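# Place yellow sponge on the desk with the blue foam block

## Task

Set the yellow sponge down on whichever desk has a blue foam block on it, resting on the desk itself and not on any other object there. If none of the room's desks has such a block, put the sponge inside the tote near the door instead, fully inside with no part over its rim. The foam blocks must stay exactly where they were and keep their orientation, nothing new may be left lying on the floor, and the cartons must stay standing on their desks. The robot must not tip over or finish leaning. The result only counts if everything stays in place without the robot holding it.

## Robot and tools

Robot: a Hello Robot Stretch 4. It has one arm: an omni-wheel base, a mast with a lift, a telescoping arm that reaches forward, a wrist with yaw, pitch and roll, and a two-finger gripper. It stands about 1.6 m tall; the base rim lies within 0.23 m of the base origin. Cameras: head_camera, head_left_camera, head_right_camera (fisheye), wrist_camera.

Frames: the base frame has its origin on the floor below the base centre, x forward, y left, z up. hand_pose, a point between the open fingertips, is reported in this frame and may be slightly wrong. The odometry frame is the base frame as it was at the start. Odometry heading runs -3.142 to 3.142, positive left, and counts wheel turns only, so slip shows as motion. If turned_by_wheels and turned_by_imu differ by more than about 0.1 rad, the base likely hit something or slipped, and the heading error is roughly their difference.

execute_actions: argument actions is a list holding one action or none (empty list just reports state and images). cameras picks which images come back (omit, null or ["all"] for all, [] for none); the pictures line lists them in order. An action contains base, joints or both, optionally pace and contact_limits; or end_of_arm by itself. Motions in one action begin together.
- base: exactly one relative move from where the base last reported itself: translate_m (metres, forward positive, -2 to 2), strafe_m (metres, left positive, -2 to 2), or rotate_rad (radians, counter-clockwise positive, -3.2 to 3.2).
- joints: absolute targets by name, not offsets. lift_m 0 to 1.2 m; arm_m 0 to 0.55 m extension; wrist_yaw_rad -1.134 to 4.276 (0 straight ahead, positive left, 3.14 stowed back, over 3.4 the arm may block it); wrist_pitch_rad -1.117 to 4.259 (0 level, 1.57 pointing down); wrist_roll_rad -1.117 to 4.259 (0 fingers level, positive clockwise viewed from behind); gripper_m -0.038 to 0.141, the fingertip gap in metres (negative means fingers press together). Done tolerances: lift and arm ±0.004, yaw and roll ±0.02, pitch ±0.05, gripper ±0.004. Targets outside range are clipped and reported; other bad values or unknown keys reject the whole call.
- pace: "slow", "default", "fast", "max" (base up to 0.1/0.3/0.4/0.6 m/s and 1/2/3/4 rad/s; lowered when lift is above 0.2, to 0.3 m/s and 1 rad/s at 1.2).
- contact_limits: {"arm_m": v}, v from 0 (gentlest) to 0.75 (firmest), default 0.5.
- end_of_arm: "enable_torque" revives wrist or gripper motors that shut off.
Each action lasts at most 15 s. A joint or base left out of an action may still be driving toward an earlier target. To unfold the wrist at start, send lift_m 0.4 with wrist_yaw_rad 0. If a result reports a stop, the remaining execute_actions, wait and finished_scene calls in that same reply are skipped.

wait: seconds 0 to 10; nothing new is commanded, returns state and images. zoom_image: camera plus region [x0, y0, x1, y1] in pixels from the top-left, at most 504 by 504, on the latest full image. read_manual: returns only licence text. finished_scene: scene number; ends the scene permanently and reports success.

Result lines: base_status and joint_status give how the last action ended: done (for the base, wheels turned the commanded amount, even if slipping), off_target (stopped short, maybe still pushing), contact_stop_at_<key> (hit something; lift, arm or wheels go slack, a loaded lift may sink, a slack base may roll), limit_stop_at_<name> (built-in limit; limit_stop_at_tilt means leaning past 6 degrees, everything slack until upright; limit_stop_at_own_body means about to hit itself, likely when pitch is below -0.2 with roll below -0.4 or above 4), time_out, torque_fault (a wrist motor maxed out and went limp until enable_torque). After these stops the old target is dropped. on_its_own lists uncommanded things; its held at value is a target, not a position. lidar_m: 12 distances in metres for 30-degree sectors, first straight ahead then counter-clockwise (4th left, 7th behind, 10th right); "-" is nothing seen or closer than 0.25 m; it sees from about 0.15 m up, so table tops count, and may miss clear objects and thin legs. wrist_depth_mm: a 7x7 grid of depths 100 to 2000 mm from top-left, "-" unknown; the robot body appears. base_tilt in degrees (forward and right positive) has a fixed bias up to 1.5. motor_effort is percent of maximum, positive toward higher joint values, peak in brackets; readings are noisy and biased. For wheels, positive means turning right. A load in a level gripper moves wrist pitch effort away from 0.

Gripping: command gripper_m below the object's width; tighter squeezes harder and pulls the object toward the wrist. Neither the reading nor done proves a hold; a firm squeeze at commanded values of 0 or more shows in gripper effort. Raise the lift if the fingertips jam against a surface.

Camera calibration lines give K, distortion and T_world_to_cam (base frame to camera) with small errors; arm camera pose errors grow with extension.

Avoid: dropping or slamming things, pushing hard, knocking foam blocks or cartons, leaving objects on the floor, driving or turning with over 1 kg held at arm_m above 0.2 (worse at fast paces), and strong pushes with the gripper high. The robot holds its last command while you think, and loose objects may occasionally get nudged.

Each tool is called after "Emit:" by a JSON object that holds its "op" and its "data", one argument or row to a line.

## Session

Emit:
{"op": "execute_actions", "data": {
  "actions": []
}}

Scene clock: 0.00 s.
base_odometry: x=+0.000 y=+0.000 heading=+0.000 (m, m, rad; odometry frame)
turned_by_wheels: +0.000 (rad since the last result)
turned_by_imu: +0.000 (rad since the last result)
base_tilt: forward=-0.3 right=-0.3 (deg)
lidar_m: 2.24 1.34 1.61 2.26 1.45 1.42 2.14 1.01 1.02 1.15 1.71 1.68
base_status: not commanded
joint_positions: lift_m=+0.210 arm_m=+0.002 wrist_yaw_rad=+3.098 wrist_pitch_rad=-0.011 wrist_roll_rad=-0.013 gripper_m=+0.057
joint_status: not commanded
motor_effort: lift_m=+19 arm_m=+0 wrist_yaw_rad=+0 wrist_pitch_rad=-6 wrist_roll_rad=+0 gripper_m=-8 wheel_0=+0 wheel_1=+0 wheel_2=+0 (%)
hand_pose: x=-0.1118 y=+0.0998 z=+0.3917 quat_wxyz=(+0.022, +0.006, -0.007, +1.000) (m; base frame)
wrist_depth_mm: - 137 - - - 1464 1255 / - 137 - - - 1618 1708 / 110 138 - - - - 1808 / 135 156 - - - - 1863 / 1576 1921 - - - - 1808 / 1281 1366 195 1281 198 1281 1229 / 976 917 976 - 917 866 904
pictures: head_camera, head_left_camera, head_right_camera, wrist_camera
Images, in order (width x height): head_camera 420x560, head_left_camera 420x672, head_right_camera 420x672, wrist_camera 616x392.

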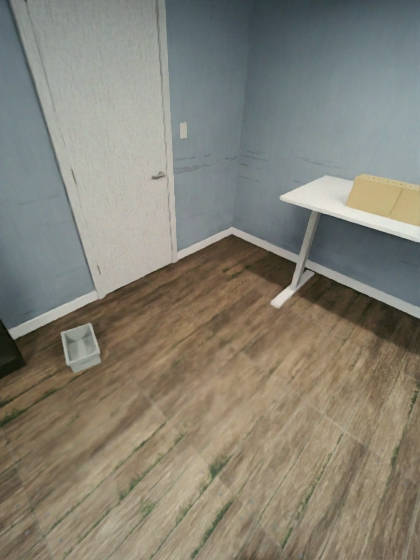

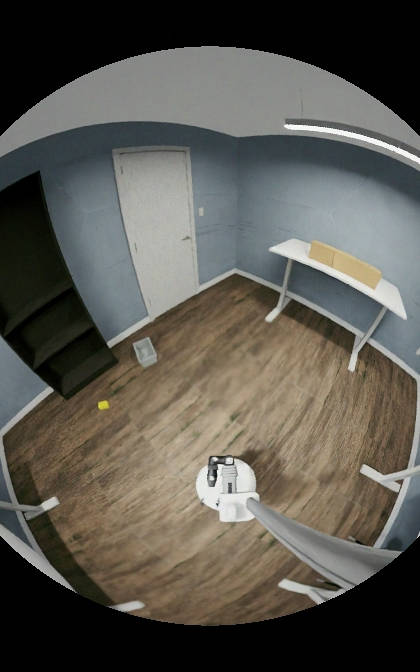

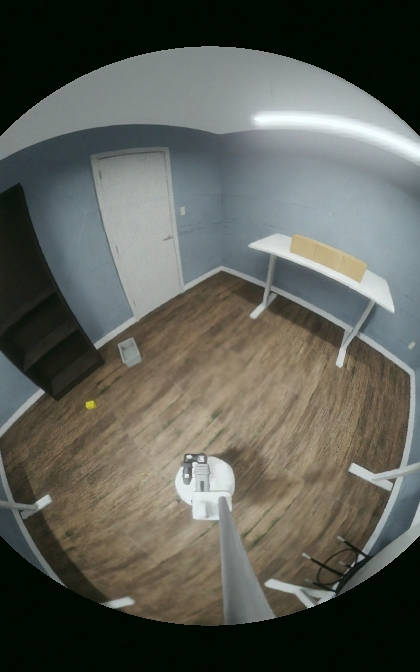

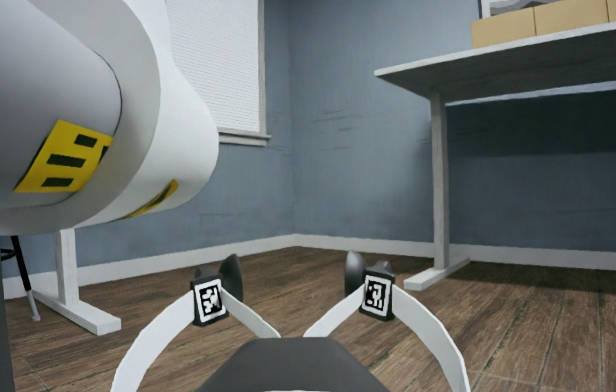

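Emit:
{"op": "execute_actions", "data": {
  "actions": [
    {"base":{"rotate_rad":1.17},"joints":{"lift_m":0.4,"wrist_yaw_rad":0,"gripper_m":0.135}}
  ]
}}

Emit:
{"op": "execute_actions", "data": {
  "actions": [
    {"base":{"translate_m":0.85},"joints":{"wrist_pitch_rad":1.57,"arm_m":0.15}}
  ]
}}

Scene clock: 7.43 s.
base_odometry: x=+0.000 y=+0.000 heading=+1.170 (m, m, rad; odometry frame)
turned_by_wheels: +1.170 (rad since the last result)
turned_by_imu: +1.183 (rad since the last result)
base_tilt: forward=-0.3 right=-0.3 (deg)
lidar_m: 1.67 1.58 1.42 1.45 1.14 0.99 1.02 1.26 1.71 1.73 2.12 1.38
base_status: done
joint_positions: lift_m=+0.400 arm_m=+0.002 wrist_yaw_rad=+0.001 wrist_pitch_rad=-0.011 wrist_roll_rad=-0.013 gripper_m=+0.135
joint_status: all done
motor_effort: lift_m=+24(23) arm_m=+0(0) wrist_yaw_rad=-2(7) wrist_pitch_rad=-7(7) wrist_roll_rad=-1(0) gripper_m=+0(10) wheel_0=-1(7) wheel_1=+0(8) wheel_2=+0(3) (%)
hand_pose: x=+0.4612 y=-0.0873 z=+0.5811 quat_wxyz=(+1.000, -0.007, -0.006, +0.000) (m; base frame)
wrist_depth_mm: - - 1863 1661 1618 1537 1430 / - - 1863 1708 1576 1499 1430 / - - 1921 1661 1576 1499 1430 / - - 1863 1756 1618 1537 1464 / - - 1921 1756 1618 1499 1464 / 1863 211 1618 1661 1397 1537 1464 / 1336 1281 1397 - 1336 1205 1182
pictures: head_camera, head_left_camera, head_right_camera, wrist_camera
camera_calibration (this result's frames):
wrist_camera: T_world_to_cam=[[-0.0260009, -0.999212, -0.0299896, -0.0598391], [-0.00568285, 0.030147, -0.999529, 0.636597], [0.999646, -0.0258182, -0.00646222, -0.233345], [0, 0, 0, 1]] pos_world=[0.235324, -0.085008, 0.632995]
Images, in order (width x height): head_camera 420x560, head_left_camera 420x672, head_right_camera 420x672, wrist_camera 616x392.

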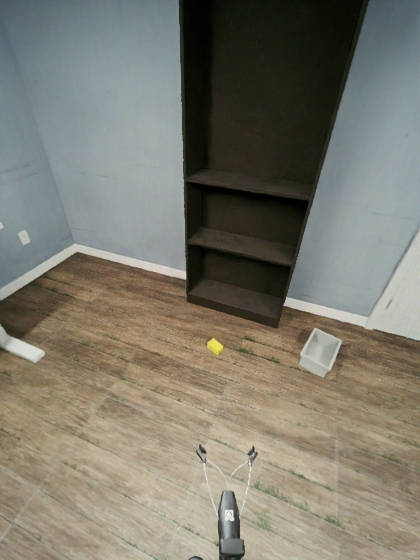

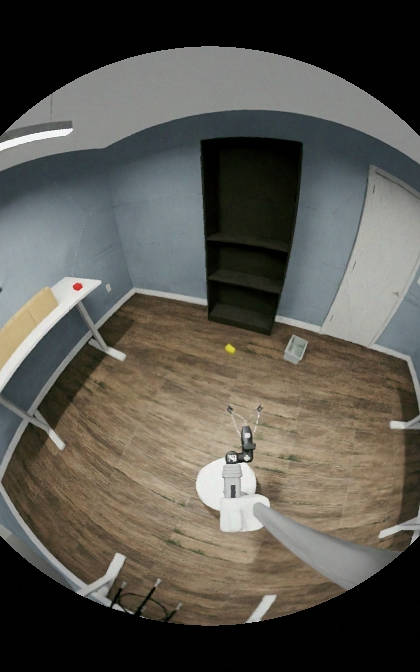

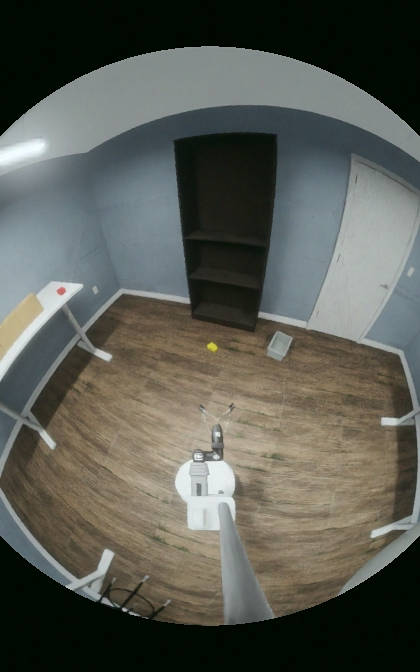

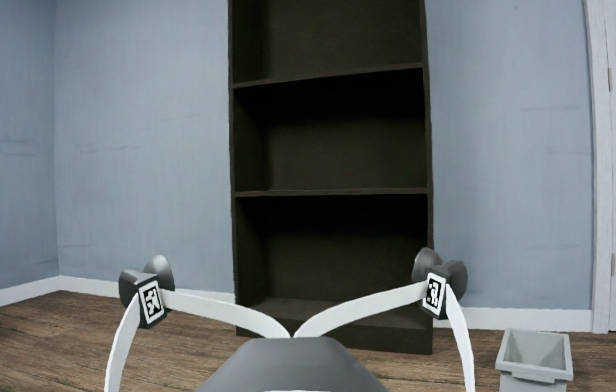

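Scene clock: 11.77 s.
base_odometry: x=+0.332 y=+0.783 heading=+1.170 (m, m, rad; odometry frame)
turned_by_wheels: +0.000 (rad since the last result)
turned_by_imu: +0.001 (rad since the last result)
base_tilt: forward=-0.2 right=-0.2 (deg)
lidar_m: 0.85 1.43 1.12 1.12 1.44 1.81 2.00 2.24 1.99 1.98 0.75 0.84
base_status: done
joint_positions: lift_m=+0.400 arm_m=+0.148 wrist_yaw_rad=+0.000 wrist_pitch_rad=+1.570 wrist_roll_rad=-0.013 gripper_m=+0.135
joint_status: all done
motor_effort: lift_m=+23(23) arm_m=+9(10) wrist_yaw_rad=-1(2) wrist_pitch_rad=+1(7) wrist_roll_rad=+0(1) gripper_m=-1(3) wheel_0=+2(6) wheel_1=+2(6) wheel_2=+0(13) (%)
hand_pose: x=+0.3196 y=-0.0874 z=+0.2893 quat_wxyz=(+0.707, -0.005, +0.707, +0.005) (m; base frame)
wrist_depth_mm: 492 492 500 496 504 508 512 / 492 496 504 459 508 508 512 / 496 500 500 504 512 512 517 / 496 504 508 508 512 517 517 / 500 504 508 512 512 517 521 / 504 214 455 512 517 525 525 / 508 430 357 - 521 525 525
pictures: head_camera, head_left_camera, head_right_camera, wrist_camera
camera_calibration (this result's frames):
wrist_camera: T_world_to_cam=[[-0.0297058, -0.999197, 0.0269012, -0.0877139], [-0.999414, 0.0301483, 0.0161934, 0.367905], [-0.0169914, -0.0264044, -0.999507, 0.518492], [0, 0, 0, 1]] pos_world=[0.373894, -0.0850446, 0.514638]
Images, in order (width x height): head_camera 420x560, head_left_camera 420x672, head_right_camera 420x672, wrist_camera 616x392.

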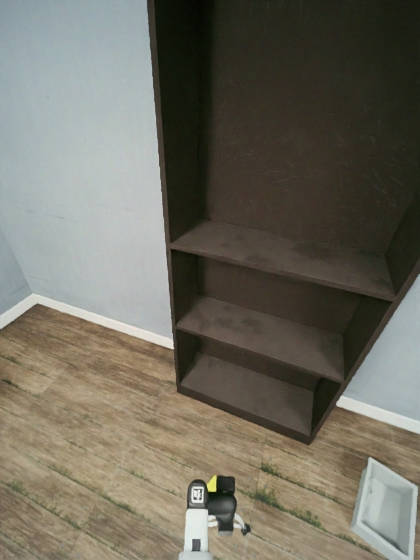

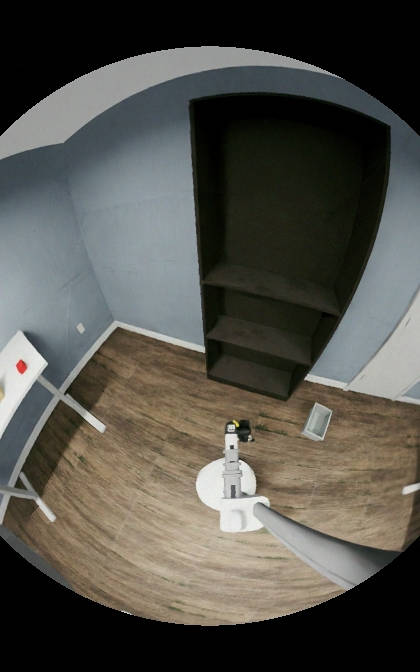

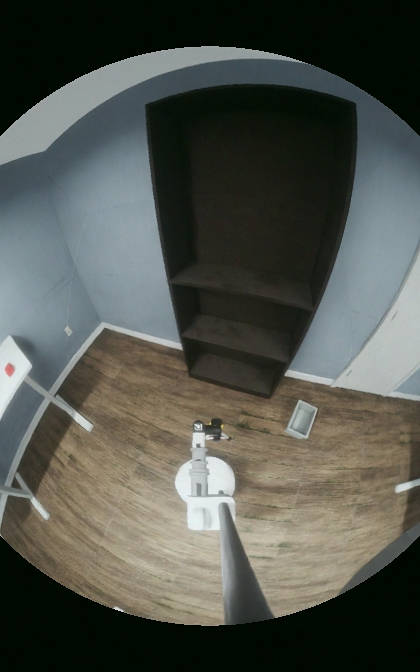

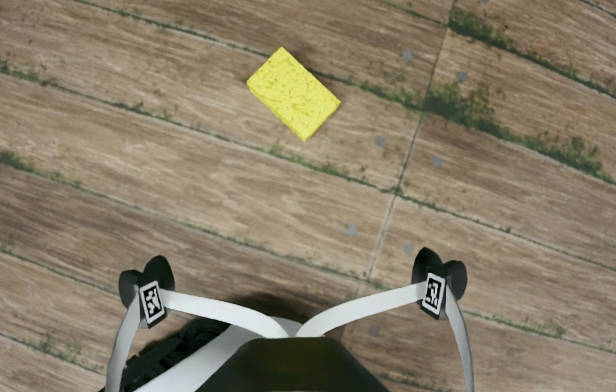

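Emit:
{"op": "execute_actions", "data": {
  "actions": [
    {"joints":{"wrist_roll_rad":-0.8,"arm_m":0.32,"lift_m":0.22}}
  ],
  "cameras": ["wrist_camera","head_camera"]
}}

Scene clock: 17.07 s.
base_odometry: x=+0.332 y=+0.783 heading=+1.170 (m, m, rad; odometry frame)
turned_by_wheels: +0.000 (rad since the last result)
turned_by_imu: +0.001 (rad since the last result)
base_tilt: forward=-0.3 right=-0.3 (deg)
lidar_m: 0.84 1.40 1.12 1.11 1.42 1.79 2.01 2.26 1.99 1.95 0.77 0.81
base_status: not commanded
joint_positions: lift_m=+0.220 arm_m=+0.318 wrist_yaw_rad=+0.000 wrist_pitch_rad=+1.570 wrist_roll_rad=-0.800 gripper_m=+0.135
joint_status: all done
motor_effort: lift_m=+14(16) arm_m=+9(10) wrist_yaw_rad=+0(1) wrist_pitch_rad=+1(0) wrist_roll_rad=-1(6) gripper_m=+2(1) wheel_0=+1(2) wheel_1=+2(3) wheel_2=+0(0) (%)
hand_pose: x=+0.4896 y=-0.0874 z=+0.1102 quat_wxyz=(+0.652, -0.275, +0.651, +0.275) (m; base frame)
wrist_depth_mm: 322 322 324 325 327 329 330 / 324 325 327 327 329 330 330 / 325 325 329 329 330 332 334 / 325 329 330 330 332 332 336 / 329 330 330 287 334 334 338 / 330 214 332 289 334 336 338 / 332 334 332 - 336 338 340
pictures: head_camera, wrist_camera
camera_calibration (this result's frames):
wrist_camera: T_world_to_cam=[[0.686294, -0.726801, 0.027597, -0.404665], [-0.72729, -0.686135, 0.0163479, 0.34484], [0.00705364, -0.0312905, -0.999485, 0.330087], [0, 0, 0, 1]] pos_world=[0.526189, -0.047175, 0.335448]
Images, in order (width x height): head_camera 420x560, wrist_camera 616x392.

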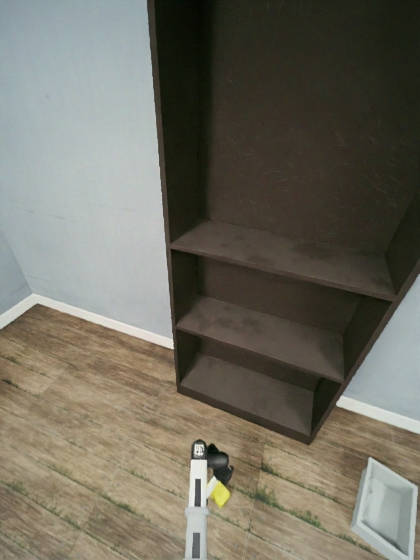

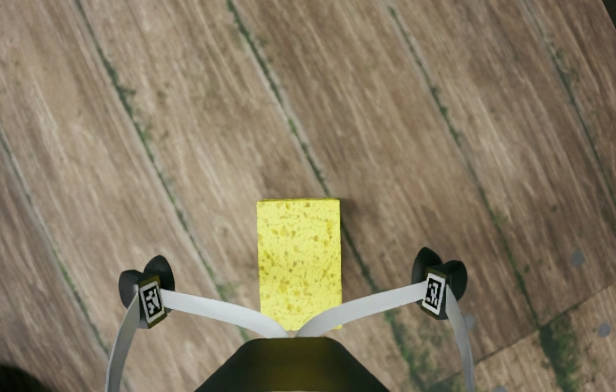

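Emit:
{"op": "execute_actions", "data": {
  "actions": [
    {"joints":{"lift_m":0.15,"gripper_m":0.09}}
  ],
  "cameras": ["wrist_camera"]
}}

Emit:
{"op": "execute_actions", "data": {
  "actions": [
    {"joints":{"gripper_m":0.025}}
  ],
  "cameras": ["wrist_camera"]
}}

Emit:
{"op": "execute_actions", "data": {
  "actions": [
    {"joints":{"lift_m":0.45,"arm_m":0.1}}
  ],
  "cameras": ["wrist_camera"]
}}

Emit:
{"op": "execute_actions", "data": {
  "actions": [
    {"base":{"rotate_rad":2.0},"joints":{"lift_m":1.15,"wrist_roll_rad":0,"arm_m":0.05}}
  ]
}}

Scene clock: 23.60 s.
base_odometry: x=+0.332 y=+0.783 heading=+1.170 (m, m, rad; odometry frame)
turned_by_wheels: +0.000 (rad since the last result)
turned_by_imu: +0.001 (rad since the last result)
base_tilt: forward=-0.2 right=-0.4 (deg)
lidar_m: 0.85 1.41 1.11 1.14 1.39 1.83 2.01 2.24 1.98 1.96 0.74 0.83
base_status: not commanded
joint_positions: lift_m=+0.150 arm_m=+0.318 wrist_yaw_rad=+0.000 wrist_pitch_rad=+1.570 wrist_roll_rad=-0.800 gripper_m=+0.090
joint_status: all done
motor_effort: lift_m=+14(14) arm_m=+9(9) wrist_yaw_rad=-1(1) wrist_pitch_rad=+1(0) wrist_roll_rad=-1(1) gripper_m=-5(7) wheel_0=+2(2) wheel_1=+2(3) wheel_2=+0(0) (%)
hand_pose: x=+0.4896 y=-0.0874 z=+0.0401 quat_wxyz=(+0.652, -0.275, +0.651, +0.275) (m; base frame)
wrist_depth_mm: 254 255 256 257 258 260 260 / 256 256 257 258 260 260 260 / 256 257 258 260 262 262 263 / 257 258 260 259 263 263 264 / 259 260 260 217 263 264 265 / 260 260 212 218 218 266 267 / 260 262 264 - 266 267 267
pictures: wrist_camera
camera_calibration (this result's frames):
wrist_camera: T_world_to_cam=[[0.686294, -0.7268, 0.0275971, -0.402734], [-0.72729, -0.686136, 0.0163478, 0.345986], [0.00705377, -0.0312905, -0.999485, 0.260108], [0, 0, 0, 1]] pos_world=[0.526191, -0.047175, 0.265432]
Images, in order (width x height): wrist_camera 616x392.

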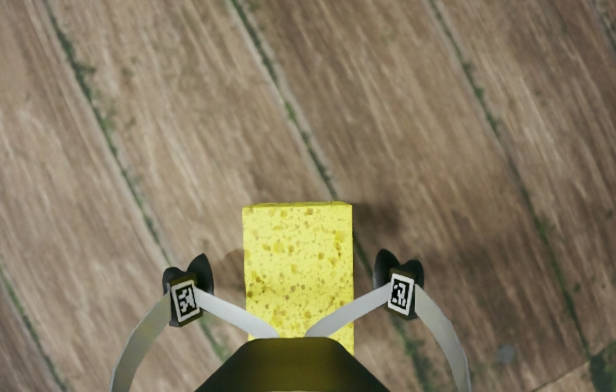

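Scene clock: 25.07 s.
base_odometry: x=+0.332 y=+0.783 heading=+1.170 (m, m, rad; odometry frame)
turned_by_wheels: +0.000 (rad since the last result)
turned_by_imu: +0.000 (rad since the last result)
base_tilt: forward=-0.3 right=-0.3 (deg)
lidar_m: 0.86 1.44 1.11 1.14 1.41 1.79 1.97 2.23 1.98 1.98 0.77 0.84
base_status: not commanded
joint_positions: lift_m=+0.150 arm_m=+0.318 wrist_yaw_rad=+0.000 wrist_pitch_rad=+1.570 wrist_roll_rad=-0.800 gripper_m=+0.026
joint_status: all done
motor_effort: lift_m=+13(13) arm_m=+9(9) wrist_yaw_rad=-2(1) wrist_pitch_rad=+0(1) wrist_roll_rad=-1(0) gripper_m=-28(30) wheel_0=+2(2) wheel_1=+2(2) wheel_2=+0(0) (%)
hand_pose: x=+0.4896 y=-0.0874 z=+0.0401 quat_wxyz=(+0.652, -0.275, +0.651, +0.275) (m; base frame)
wrist_depth_mm: 254 254 255 257 258 259 260 / 255 256 257 258 259 259 262 / 256 258 257 259 260 262 264 / 258 258 260 262 262 264 264 / 259 259 260 208 263 264 265 / 260 260 203 208 190 265 266 / 262 262 263 - 265 267 268
pictures: wrist_camera
camera_calibration (this result's frames):
wrist_camera: T_world_to_cam=[[0.686294, -0.7268, 0.0275971, -0.402734], [-0.72729, -0.686136, 0.0163478, 0.345986], [0.00705377, -0.0312905, -0.999485, 0.260108], [0, 0, 0, 1]] pos_world=[0.526191, -0.047175, 0.265432]
Images, in order (width x height): wrist_camera 616x392.

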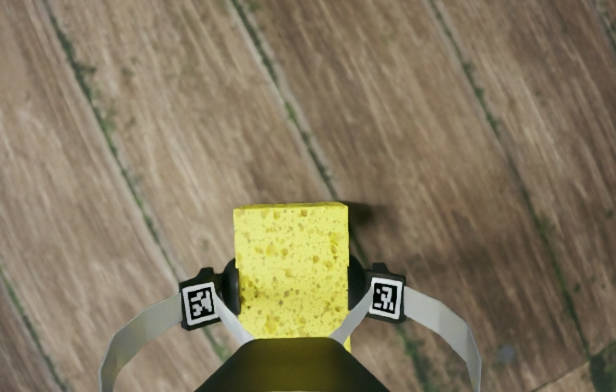

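Scene clock: 27.33 s.
base_odometry: x=+0.332 y=+0.783 heading=+1.170 (m, m, rad; odometry frame)
turned_by_wheels: +0.000 (rad since the last result)
turned_by_imu: +0.001 (rad since the last result)
base_tilt: forward=-0.3 right=-0.4 (deg)
lidar_m: 0.84 1.41 1.10 1.14 1.44 1.81 2.01 2.23 1.97 1.95 0.77 0.84
base_status: not commanded
joint_positions: lift_m=+0.450 arm_m=+0.102 wrist_yaw_rad=+0.000 wrist_pitch_rad=+1.570 wrist_roll_rad=-0.800 gripper_m=+0.026
joint_status: all done
motor_effort: lift_m=+24(22) arm_m=-9(9) wrist_yaw_rad=-1(1) wrist_pitch_rad=+0(1) wrist_roll_rad=-1(2) gripper_m=-24(23) wheel_0=+2(2) wheel_1=+2(2) wheel_2=+0(0) (%)
hand_pose: x=+0.2726 y=-0.0874 z=+0.3393 quat_wxyz=(+0.652, -0.275, +0.651, +0.275) (m; base frame)
wrist_depth_mm: 549 544 549 549 549 554 559 / 544 549 554 554 559 559 559 / 549 549 554 554 559 559 564 / 349 377 554 559 559 564 564 / 345 347 349 208 564 569 574 / 347 349 202 208 190 569 569 / 347 349 353 - 569 569 574
pictures: wrist_camera
camera_calibration (this result's frames):
wrist_camera: T_world_to_cam=[[0.686314, -0.726792, 0.0273242, -0.261998], [-0.727275, -0.686145, 0.0166371, 0.183194], [0.00665668, -0.0312905, -0.999488, 0.560751], [0, 0, 0, 1]] pos_world=[0.309312, -0.0471745, 0.564575]
Images, in order (width x height): wrist_camera 616x392.

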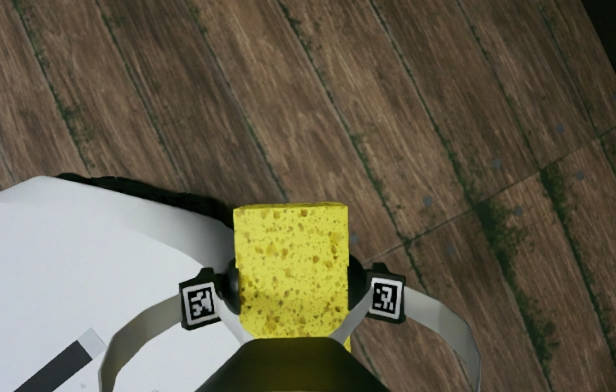

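Scene clock: 30.93 s.
base_odometry: x=+0.332 y=+0.783 heading=-3.113 (m, m, rad; odometry frame)
turned_by_wheels: +2.000 (rad since the last result)
turned_by_imu: +2.021 (rad since the last result)
base_tilt: forward=-0.3 right=-0.4 (deg)
lidar_m: 1.33 1.83 1.79 2.05 1.97 1.99 0.91 0.85 0.84 1.36 1.11 1.12
base_status: done
joint_positions: lift_m=+1.150 arm_m=+0.052 wrist_yaw_rad=+0.000 wrist_pitch_rad=+1.570 wrist_roll_rad=+0.000 gripper_m=+0.026
joint_status: all done
motor_effort: lift_m=+24(28) arm_m=-9(10) wrist_yaw_rad=-1(1) wrist_pitch_rad=+0(0) wrist_roll_rad=+1(4) gripper_m=-24(23) wheel_0=+0(8) wheel_1=+0(6) wheel_2=-1(13) (%)
hand_pose: x=+0.2227 y=-0.0874 z=+1.0393 quat_wxyz=(+0.707, +0.000, +0.707, +0.000) (m; base frame)
wrist_depth_mm: 1205 1229 1229 1255 1229 1255 1255 / 1205 1229 1229 1229 1229 1229 1255 / 1205 1205 1229 1255 1255 1255 1255 / 1229 1229 1255 1255 1255 1255 1281 / 1229 1229 1042 208 1255 1281 1281 / 1255 1255 203 209 190 1281 1308 / 1229 1229 1255 - 1255 1281 1182
pictures: head_camera, head_left_camera, head_right_camera, wrist_camera
camera_calibration (this result's frames):
wrist_camera: T_world_to_cam=[[-0.0425756, -0.998731, 0.0268905, -0.107848], [-0.998943, 0.043021, 0.0162048, 0.259948], [-0.0173411, -0.0261722, -0.999507, 1.26654], [0, 0, 0, 1]] pos_world=[0.277044, -0.0857468, 1.2646]
Images, in order (width x height): head_camera 420x560, head_left_camera 420x672, head_right_camera 420x672, wrist_camera 616x392.

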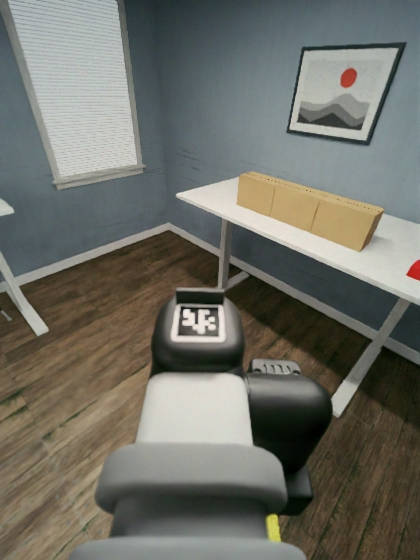

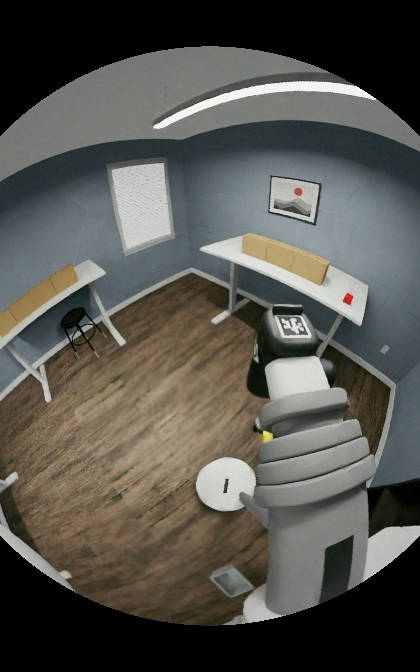

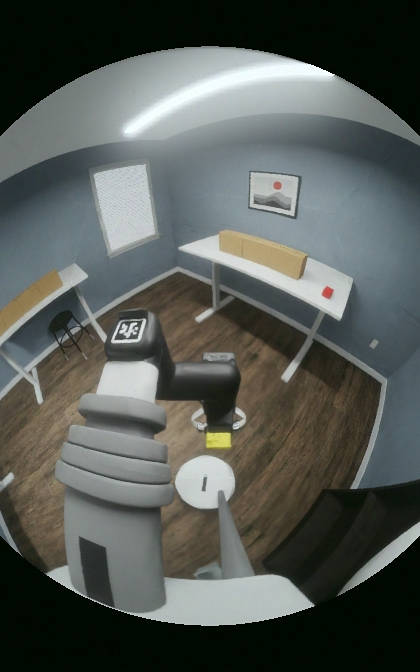

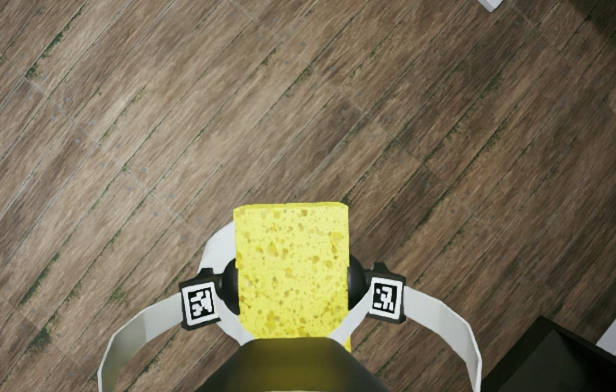

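Emit:
{"op": "execute_actions", "data": {
  "actions": [
    {"base":{"rotate_rad":0.38},"joints":{"lift_m":0.6},"pace":"fast"}
  ],
  "cameras": []
}}

Emit:
{"op": "execute_actions", "data": {
  "actions": [
    {"base":{"translate_m":1.6},"pace":"fast"}
  ],
  "cameras": ["head_camera","head_left_camera","head_right_camera"]
}}

Scene clock: 46.77 s.
base_odometry: x=+0.332 y=+0.783 heading=-2.733 (m, m, rad; odometry frame)
turned_by_wheels: +0.380 (rad since the last result)
turned_by_imu: +0.385 (rad since the last result)
base_tilt: forward=-0.3 right=-0.3 (deg)
lidar_m: 2.64 1.79 1.94 2.03 1.97 0.78 0.86 0.84 0.93 1.87 1.11 1.23
base_status: done
joint_positions: lift_m=+0.600 arm_m=+0.052 wrist_yaw_rad=+0.000 wrist_pitch_rad=+1.570 wrist_roll_rad=+0.000 gripper_m=+0.026
joint_status: all done
motor_effort: lift_m=+14(23) arm_m=-9(9) wrist_yaw_rad=-1(1) wrist_pitch_rad=+0(0) wrist_roll_rad=+1(1) gripper_m=-19(23) wheel_0=-2(6) wheel_1=-2(7) wheel_2=-2(5) (%)
hand_pose: x=+0.2227 y=-0.0874 z=+0.4901 quat_wxyz=(+0.707, +0.000, +0.707, +0.000) (m; base frame)
wrist_depth_mm: 676 691 691 699 707 707 715 / 691 683 699 699 707 715 715 / 691 699 699 707 707 715 715 / 699 707 707 707 715 723 723 / 699 699 500 208 715 723 732 / 691 504 203 208 190 732 732 / 715 496 500 - 732 732 732
pictures: none
No camera images: the call's "cameras" was empty. Leave "cameras" out to get every camera's image.

Scene clock: 52.03 s.
base_odometry: x=-1.137 y=+0.147 heading=-2.733 (m, m, rad; odometry frame)
turned_by_wheels: +0.000 (rad since the last result)
turned_by_imu: +0.002 (rad since the last result)
base_tilt: forward=-0.3 right=-0.3 (deg)
lidar_m: 1.11 0.93 0.48 0.59 2.64 2.84 2.33 1.42 0.67 0.52 0.50 1.42
base_status: done
joint_positions: lift_m=+0.600 arm_m=+0.052 wrist_yaw_rad=+0.000 wrist_pitch_rad=+1.570 wrist_roll_rad=+0.000 gripper_m=+0.026
joint_status: not commanded
motor_effort: lift_m=+14(14) arm_m=-9(9) wrist_yaw_rad=-1(1) wrist_pitch_rad=+0(0) wrist_roll_rad=+0(0) gripper_m=-23(25) wheel_0=-1(8) wheel_1=+0(8) wheel_2=+2(12) (%)
hand_pose: x=+0.2227 y=-0.0874 z=+0.4901 quat_wxyz=(+0.707, +0.000, +0.707, +0.000) (m; base frame)
wrist_depth_mm: 683 676 691 699 699 707 707 / 683 683 699 707 707 715 723 / 691 691 699 707 715 715 715 / 699 699 707 707 715 715 723 / 699 699 496 208 715 723 699 / 699 504 202 208 190 732 732 / 707 500 500 - 732 732 732
pictures: head_camera, head_left_camera, head_right_camera
Images, in order (width x height): head_camera 420x560, head_left_camera 420x672, head_right_camera 420x672.

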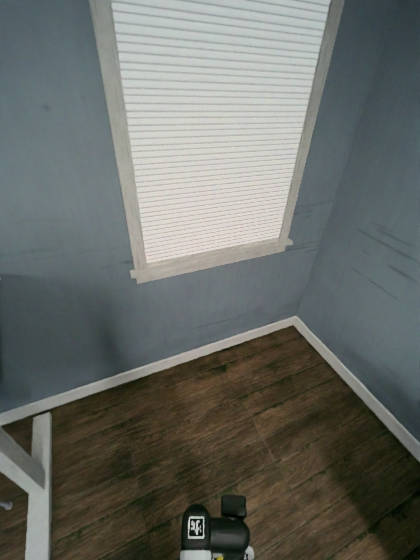

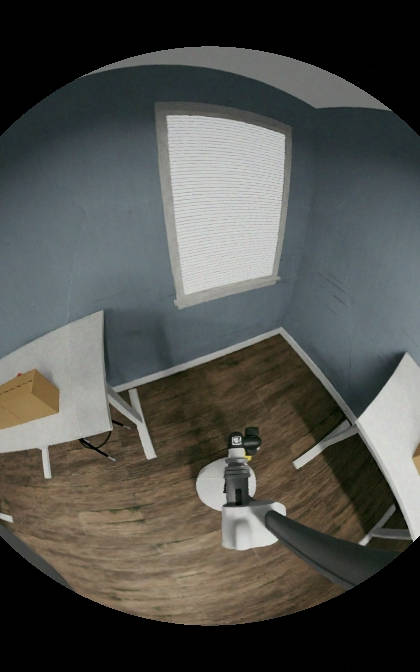

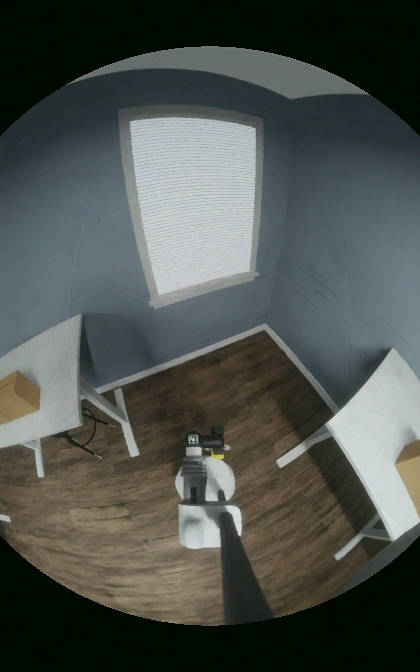

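Emit:
{"op": "execute_actions", "data": {
  "actions": [
    {"base":{"rotate_rad":-0.3},"pace":"fast"}
  ],
  "cameras": []
}}

Emit:
{"op": "execute_actions", "data": {
  "actions": [
    {"base":{"translate_m":0.9},"pace":"fast"}
  ],
  "cameras": []
}}

Emit:
{"op": "execute_actions", "data": {
  "actions": [
    {"base":{"rotate_rad":3.1}}
  ],
  "cameras": ["head_camera","head_left_camera","head_right_camera"]
}}

Scene clock: 56.20 s.
base_odometry: x=-1.137 y=+0.147 heading=-3.033 (m, m, rad; odometry frame)
turned_by_wheels: -0.300 (rad since the last result)
turned_by_imu: -0.302 (rad since the last result)
base_tilt: forward=-0.3 right=-0.3 (deg)
lidar_m: 1.25 1.10 0.57 0.47 0.88 2.67 2.35 2.32 0.94 0.58 0.53 1.30
base_status: done
joint_positions: lift_m=+0.600 arm_m=+0.052 wrist_yaw_rad=+0.000 wrist_pitch_rad=+1.570 wrist_roll_rad=+0.000 gripper_m=+0.026
joint_status: not commanded
motor_effort: lift_m=+14(14) arm_m=-9(9) wrist_yaw_rad=-3(1) wrist_pitch_rad=+0(0) wrist_roll_rad=+1(2) gripper_m=-23(23) wheel_0=+0(8) wheel_1=+0(8) wheel_2=+1(7) (%)
hand_pose: x=+0.2227 y=-0.0874 z=+0.4901 quat_wxyz=(+0.707, +0.000, +0.707, +0.000) (m; base frame)
wrist_depth_mm: 683 691 699 691 707 699 715 / 683 691 691 699 707 715 715 / 691 691 699 699 715 715 691 / 699 699 699 707 715 715 723 / 699 707 500 208 715 723 723 / 699 504 202 209 190 732 732 / 699 500 500 - 732 732 732
pictures: none
No camera images: the call's "cameras" was empty. Leave "cameras" out to get every camera's image.

Scene clock: 59.73 s.
base_odometry: x=-2.032 y=+0.050 heading=-3.033 (m, m, rad; odometry frame)
turned_by_wheels: +0.000 (rad since the last result)
turned_by_imu: +0.001 (rad since the last result)
base_tilt: forward=-0.4 right=-0.4 (deg)
lidar_m: 0.51 0.41 0.41 0.53 0.88 0.89 3.36 0.68 0.71 0.82 0.71 0.72
base_status: done
joint_positions: lift_m=+0.600 arm_m=+0.052 wrist_yaw_rad=+0.000 wrist_pitch_rad=+1.570 wrist_roll_rad=+0.000 gripper_m=+0.026
joint_status: not commanded
motor_effort: lift_m=+14(14) arm_m=-9(9) wrist_yaw_rad=+0(2) wrist_pitch_rad=+0(0) wrist_roll_rad=+1(1) gripper_m=-24(26) wheel_0=+2(8) wheel_1=+1(6) wheel_2=+1(8) (%)
hand_pose: x=+0.2227 y=-0.0874 z=+0.4901 quat_wxyz=(+0.707, +0.000, +0.707, +0.000) (m; base frame)
wrist_depth_mm: 439 554 691 699 699 707 603 / 496 634 699 699 707 715 661 / 603 691 699 699 715 715 715 / 699 699 699 707 715 723 723 / 699 699 500 208 715 723 723 / 699 504 203 208 190 732 732 / 715 500 500 - 723 723 741
pictures: none
No camera images: the call's "cameras" was empty. Leave "cameras" out to get every camera's image.

Scene clock: 62.57 s.
base_odometry: x=-2.032 y=+0.050 heading=+0.066 (m, m, rad; odometry frame)
turned_by_wheels: +3.099 (rad since the last result)
turned_by_imu: +3.131 (rad since the last result)
base_tilt: forward=-0.4 right=-0.3 (deg)
lidar_m: 3.78 0.68 0.66 0.83 0.72 0.73 0.47 0.41 0.42 0.50 0.89 0.90
base_status: done
joint_positions: lift_m=+0.600 arm_m=+0.052 wrist_yaw_rad=+0.000 wrist_pitch_rad=+1.570 wrist_roll_rad=+0.000 gripper_m=+0.026
joint_status: not commanded
motor_effort: lift_m=+14(14) arm_m=-9(9) wrist_yaw_rad=-1(1) wrist_pitch_rad=+0(0) wrist_roll_rad=+1(0) gripper_m=-22(21) wheel_0=-3(8) wheel_1=-3(9) wheel_2=-2(14) (%)
hand_pose: x=+0.2227 y=-0.0874 z=+0.4901 quat_wxyz=(+0.707, +0.000, +0.707, +0.000) (m; base frame)
wrist_depth_mm: 691 691 691 699 699 707 715 / 691 691 699 699 699 707 715 / 691 691 707 707 715 723 723 / 699 699 707 707 715 723 715 / 699 699 496 208 715 723 723 / 707 504 202 209 190 723 732 / 707 500 504 - 732 723 691
pictures: head_camera, head_left_camera, head_right_camera
Images, in order (width x height): head_camera 420x560, head_left_camera 420x672, head_right_camera 420x672.

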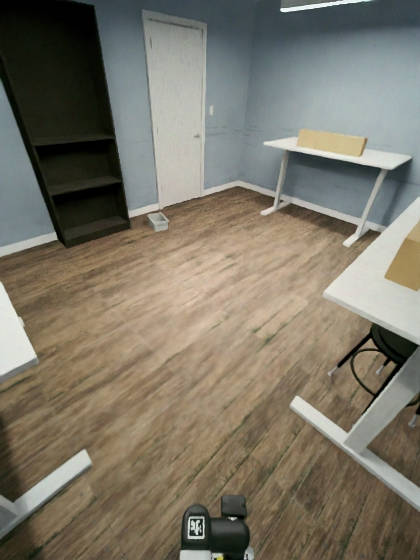

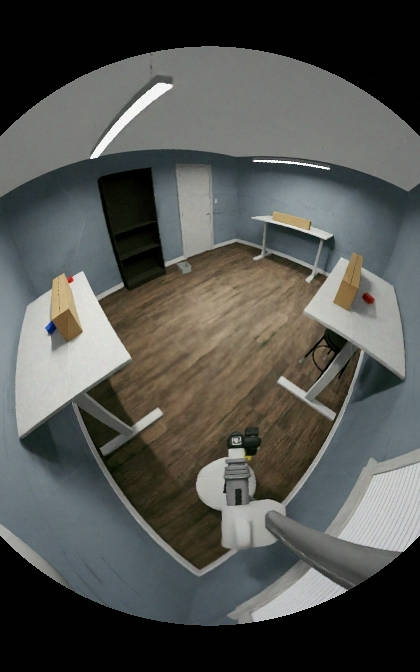

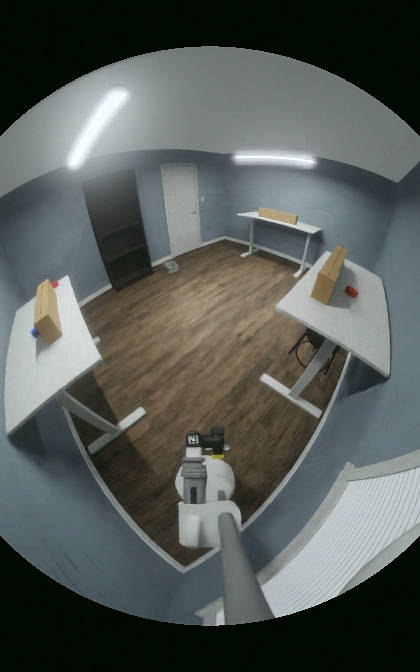

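Blue object on the left desk.

Emit:
{"op": "execute_actions", "data": {
  "actions": [
    {"base":{"rotate_rad":1.15},"joints":{"lift_m":1.2},"pace":"fast"}
  ],
  "cameras": ["head_camera","head_left_camera"]
}}

Emit:
{"op": "execute_actions", "data": {
  "actions": [
    {"base":{"translate_m":0.15},"joints":{"arm_m":0.3}}
  ]
}}

Scene clock: 67.33 s.
base_odometry: x=-2.032 y=+0.050 heading=+1.216 (m, m, rad; odometry frame)
turned_by_wheels: +1.150 (rad since the last result)
turned_by_imu: +1.163 (rad since the last result)
base_tilt: forward=-0.3 right=-0.3 (deg)
lidar_m: 0.70 0.81 0.70 0.72 0.49 0.44 0.44 0.56 0.86 0.93 3.22 0.69
base_status: done
joint_positions: lift_m=+1.200 arm_m=+0.052 wrist_yaw_rad=+0.000 wrist_pitch_rad=+1.570 wrist_roll_rad=+0.000 gripper_m=+0.026
joint_status: all done
motor_effort: lift_m=+24(23) arm_m=-9(9) wrist_yaw_rad=-1(1) wrist_pitch_rad=+0(0) wrist_roll_rad=+1(0) gripper_m=-24(23) wheel_0=-1(9) wheel_1=+0(10) wheel_2=-2(11) (%)
hand_pose: x=+0.2227 y=-0.0874 z=+1.0893 quat_wxyz=(+0.707, +0.000, +0.707, +0.000) (m; base frame)
wrist_depth_mm: 946 1281 1281 1281 1281 1308 1308 / 991 1255 1255 1308 1255 1281 1308 / 1060 1281 1281 1281 1281 1308 1336 / 1138 1308 1308 1281 1308 1336 1308 / 1229 1281 1078 208 1308 1308 1336 / 1281 1281 202 209 190 1336 1308 / 1138 1205 1281 - 1336 1336 1336
pictures: head_camera, head_left_camera
Images, in order (width x height): head_camera 420x560, head_left_camera 420x672.

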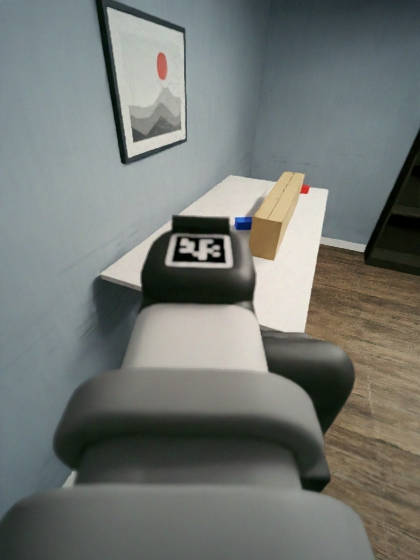

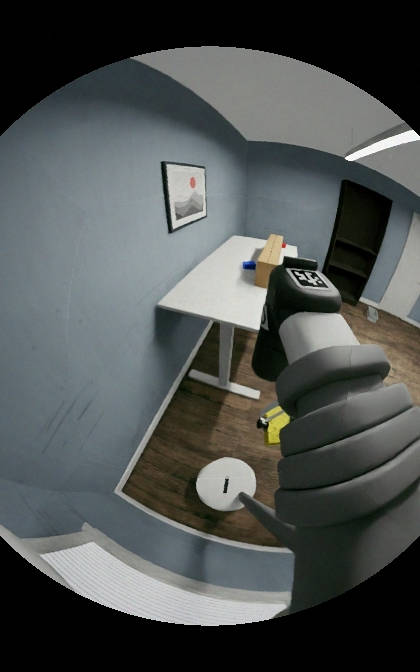

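Scene clock: 69.20 s.
base_odometry: x=-1.980 y=+0.190 heading=+1.217 (m, m, rad; odometry frame)
turned_by_wheels: +0.000 (rad since the last result)
turned_by_imu: +0.001 (rad since the last result)
base_tilt: forward=-0.3 right=-0.3 (deg)
lidar_m: 0.55 0.70 0.67 0.66 0.65 0.56 0.59 0.75 0.95 0.96 3.12 0.53
base_status: done
joint_positions: lift_m=+1.200 arm_m=+0.298 wrist_yaw_rad=+0.000 wrist_pitch_rad=+1.570 wrist_roll_rad=+0.000 gripper_m=+0.026
joint_status: all done
motor_effort: lift_m=+23(23) arm_m=+9(9) wrist_yaw_rad=-1(1) wrist_pitch_rad=+0(0) wrist_roll_rad=+0(1) gripper_m=-22(25) wheel_0=+2(7) wheel_1=+3(6) wheel_2=+0(8) (%)
hand_pose: x=+0.4696 y=-0.0874 z=+1.0893 quat_wxyz=(+0.707, +0.000, +0.707, +0.000) (m; base frame)
wrist_depth_mm: 347 349 351 353 357 357 362 / 768 375 355 357 359 362 1308 / 854 1229 1281 359 359 362 1336 / 917 1281 1281 1281 1308 368 1336 / 976 1281 1308 208 1308 1336 1336 / 1078 1281 203 208 190 1336 1336 / 1182 1308 1308 - 1308 1336 1336
pictures: head_camera, head_left_camera, head_right_camera, wrist_camera
camera_calibration (this result's frames):
wrist_camera: T_world_to_cam=[[-0.042579, -0.998731, 0.0268849, -0.0986739], [-0.998945, 0.0430209, 0.0160752, 0.505928], [-0.0172114, -0.0261721, -0.999509, 1.32077], [0, 0, 0, 1]] pos_world=[0.523925, -0.0857468, 1.31465]
Images, in order (width x height): head_camera 420x560, head_left_camera 420x672, head_right_camera 420x672, wrist_camera 616x392.

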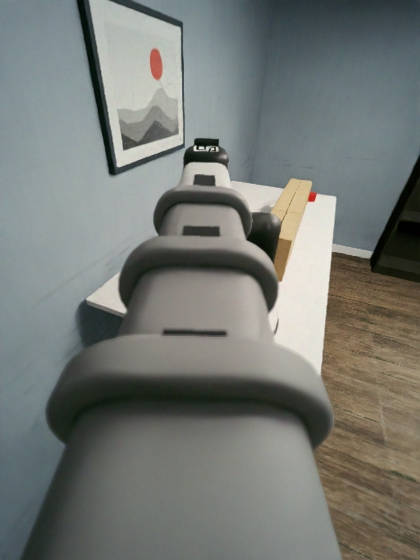

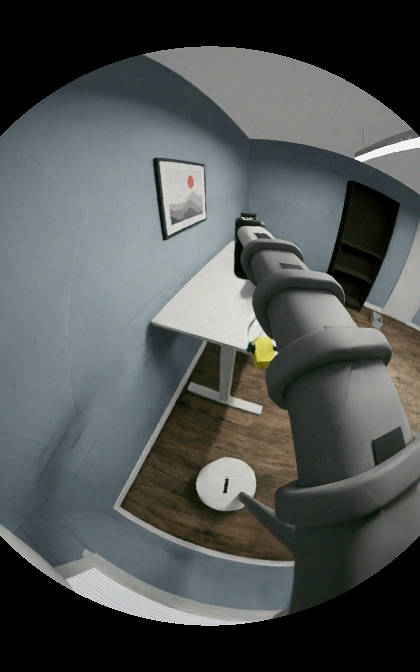

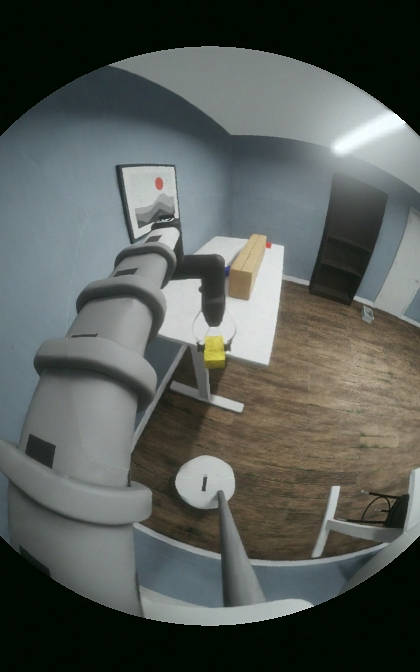

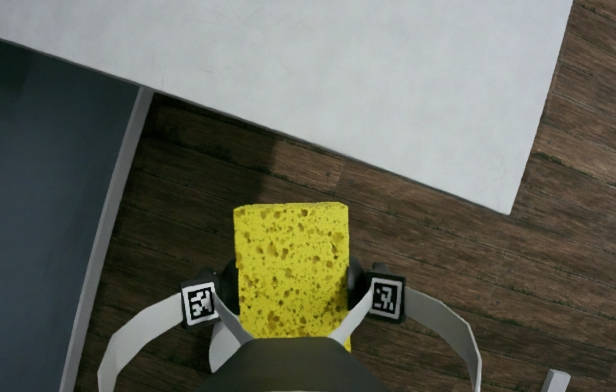

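Emit:
{"op": "execute_actions", "data": {
  "actions": [
    {"base":{"translate_m":0.05},"joints":{"arm_m":0.54}}
  ],
  "cameras": ["wrist_camera","head_right_camera"]
}}

Emit:
{"op": "execute_actions", "data": {
  "actions": [
    {"joints":{"lift_m":1.11}}
  ],
  "cameras": ["wrist_camera"]
}}

Scene clock: 74.33 s.
base_odometry: x=-1.962 y=+0.237 heading=+1.217 (m, m, rad; odometry frame)
turned_by_wheels: +0.000 (rad since the last result)
turned_by_imu: +0.002 (rad since the last result)
base_tilt: forward=-0.2 right=-0.3 (deg)
lidar_m: 0.50 0.64 0.66 0.67 0.69 0.61 0.63 0.80 0.97 3.37 3.05 0.48
base_status: done
joint_positions: lift_m=+1.200 arm_m=+0.538 wrist_yaw_rad=+0.000 wrist_pitch_rad=+1.570 wrist_roll_rad=+0.000 gripper_m=+0.026
joint_status: all done
motor_effort: lift_m=+23(23) arm_m=+9(12) wrist_yaw_rad=-1(0) wrist_pitch_rad=+0(0) wrist_roll_rad=+0(0) gripper_m=-23(24) wheel_0=+2(7) wheel_1=+2(7) wheel_2=+1(9) (%)
hand_pose: x=+0.7096 y=-0.0874 z=+1.0893 quat_wxyz=(+0.707, +0.000, +0.707, +0.000) (m; base frame)
wrist_depth_mm: 345 349 351 353 355 278 - / 347 351 351 355 357 359 362 / 349 351 353 357 362 362 364 / 353 353 355 357 362 364 366 / 353 355 355 208 362 368 366 / 355 357 204 209 190 370 370 / 931 359 362 - 368 370 373
pictures: head_right_camera, wrist_camera
camera_calibration (this result's frames):
wrist_camera: T_world_to_cam=[[-0.0426196, -0.99873, 0.0268874, -0.0884302], [-0.998942, 0.043063, 0.016133, 0.745579], [-0.0172704, -0.0261714, -0.999508, 1.32495], [0, 0, 0, 1]] pos_world=[0.763903, -0.0857491, 1.31464]
Images, in order (width x height): head_right_camera 420x672, wrist_camera 616x392.

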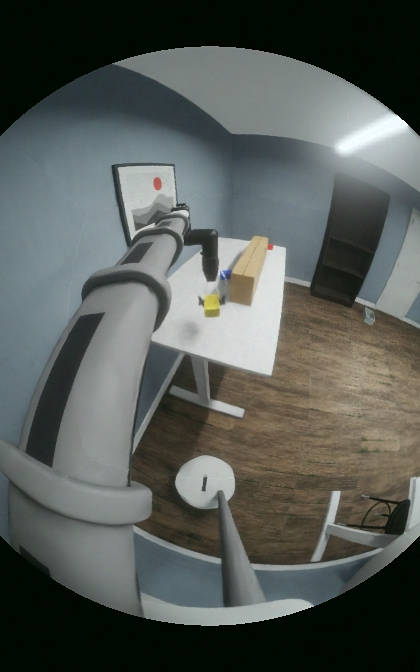

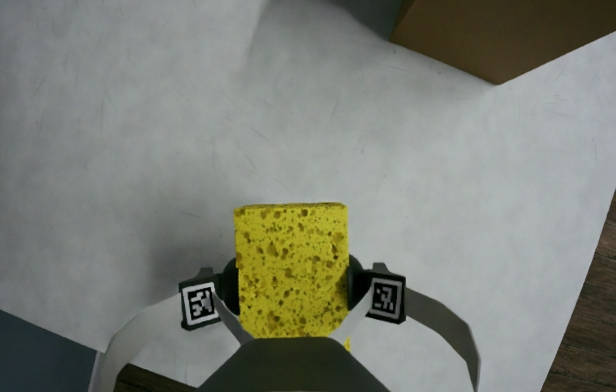

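Scene clock: 75.70 s.
base_odometry: x=-1.962 y=+0.237 heading=+1.217 (m, m, rad; odometry frame)
turned_by_wheels: +0.000 (rad since the last result)
turned_by_imu: +0.000 (rad since the last result)
base_tilt: forward=-0.3 right=-0.4 (deg)
lidar_m: 0.50 0.64 0.63 0.66 0.69 0.62 0.63 0.81 0.98 3.39 3.06 0.50
base_status: not commanded
joint_positions: lift_m=+1.110 arm_m=+0.538 wrist_yaw_rad=+0.000 wrist_pitch_rad=+1.570 wrist_roll_rad=+0.000 gripper_m=+0.026
joint_status: all done
motor_effort: lift_m=+14(22) arm_m=+9(9) wrist_yaw_rad=-1(1) wrist_pitch_rad=+0(0) wrist_roll_rad=+0(0) gripper_m=-22(27) wheel_0=+2(2) wheel_1=+2(3) wheel_2=+1(1) (%)
hand_pose: x=+0.7096 y=-0.0874 z=+1.0001 quat_wxyz=(+0.707, +0.000, +0.707, +0.000) (m; base frame)
wrist_depth_mm: 260 262 264 266 266 270 - / 262 263 265 267 270 271 273 / 263 265 267 268 271 272 274 / 264 266 268 270 272 274 276 / 266 267 268 208 273 276 277 / 267 270 202 208 190 277 279 / 268 271 272 - 277 279 282
pictures: wrist_camera
camera_calibration (this result's frames):
wrist_camera: T_world_to_cam=[[-0.0426199, -0.99873, 0.0268874, -0.0860316], [-0.998942, 0.0430633, 0.016133, 0.74702], [-0.0172704, -0.0261714, -0.999508, 1.23579], [0, 0, 0, 1]] pos_world=[0.763906, -0.0857491, 1.22544]
Images, in order (width x height): wrist_camera 616x392.

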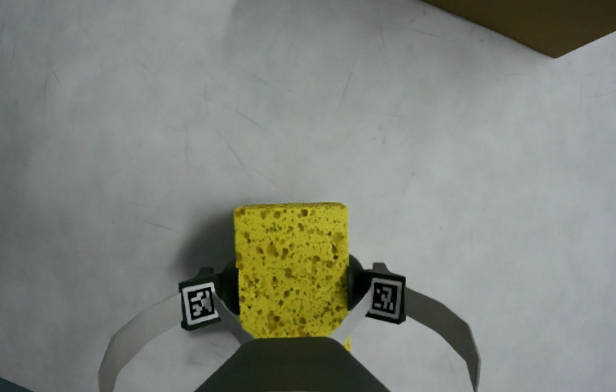

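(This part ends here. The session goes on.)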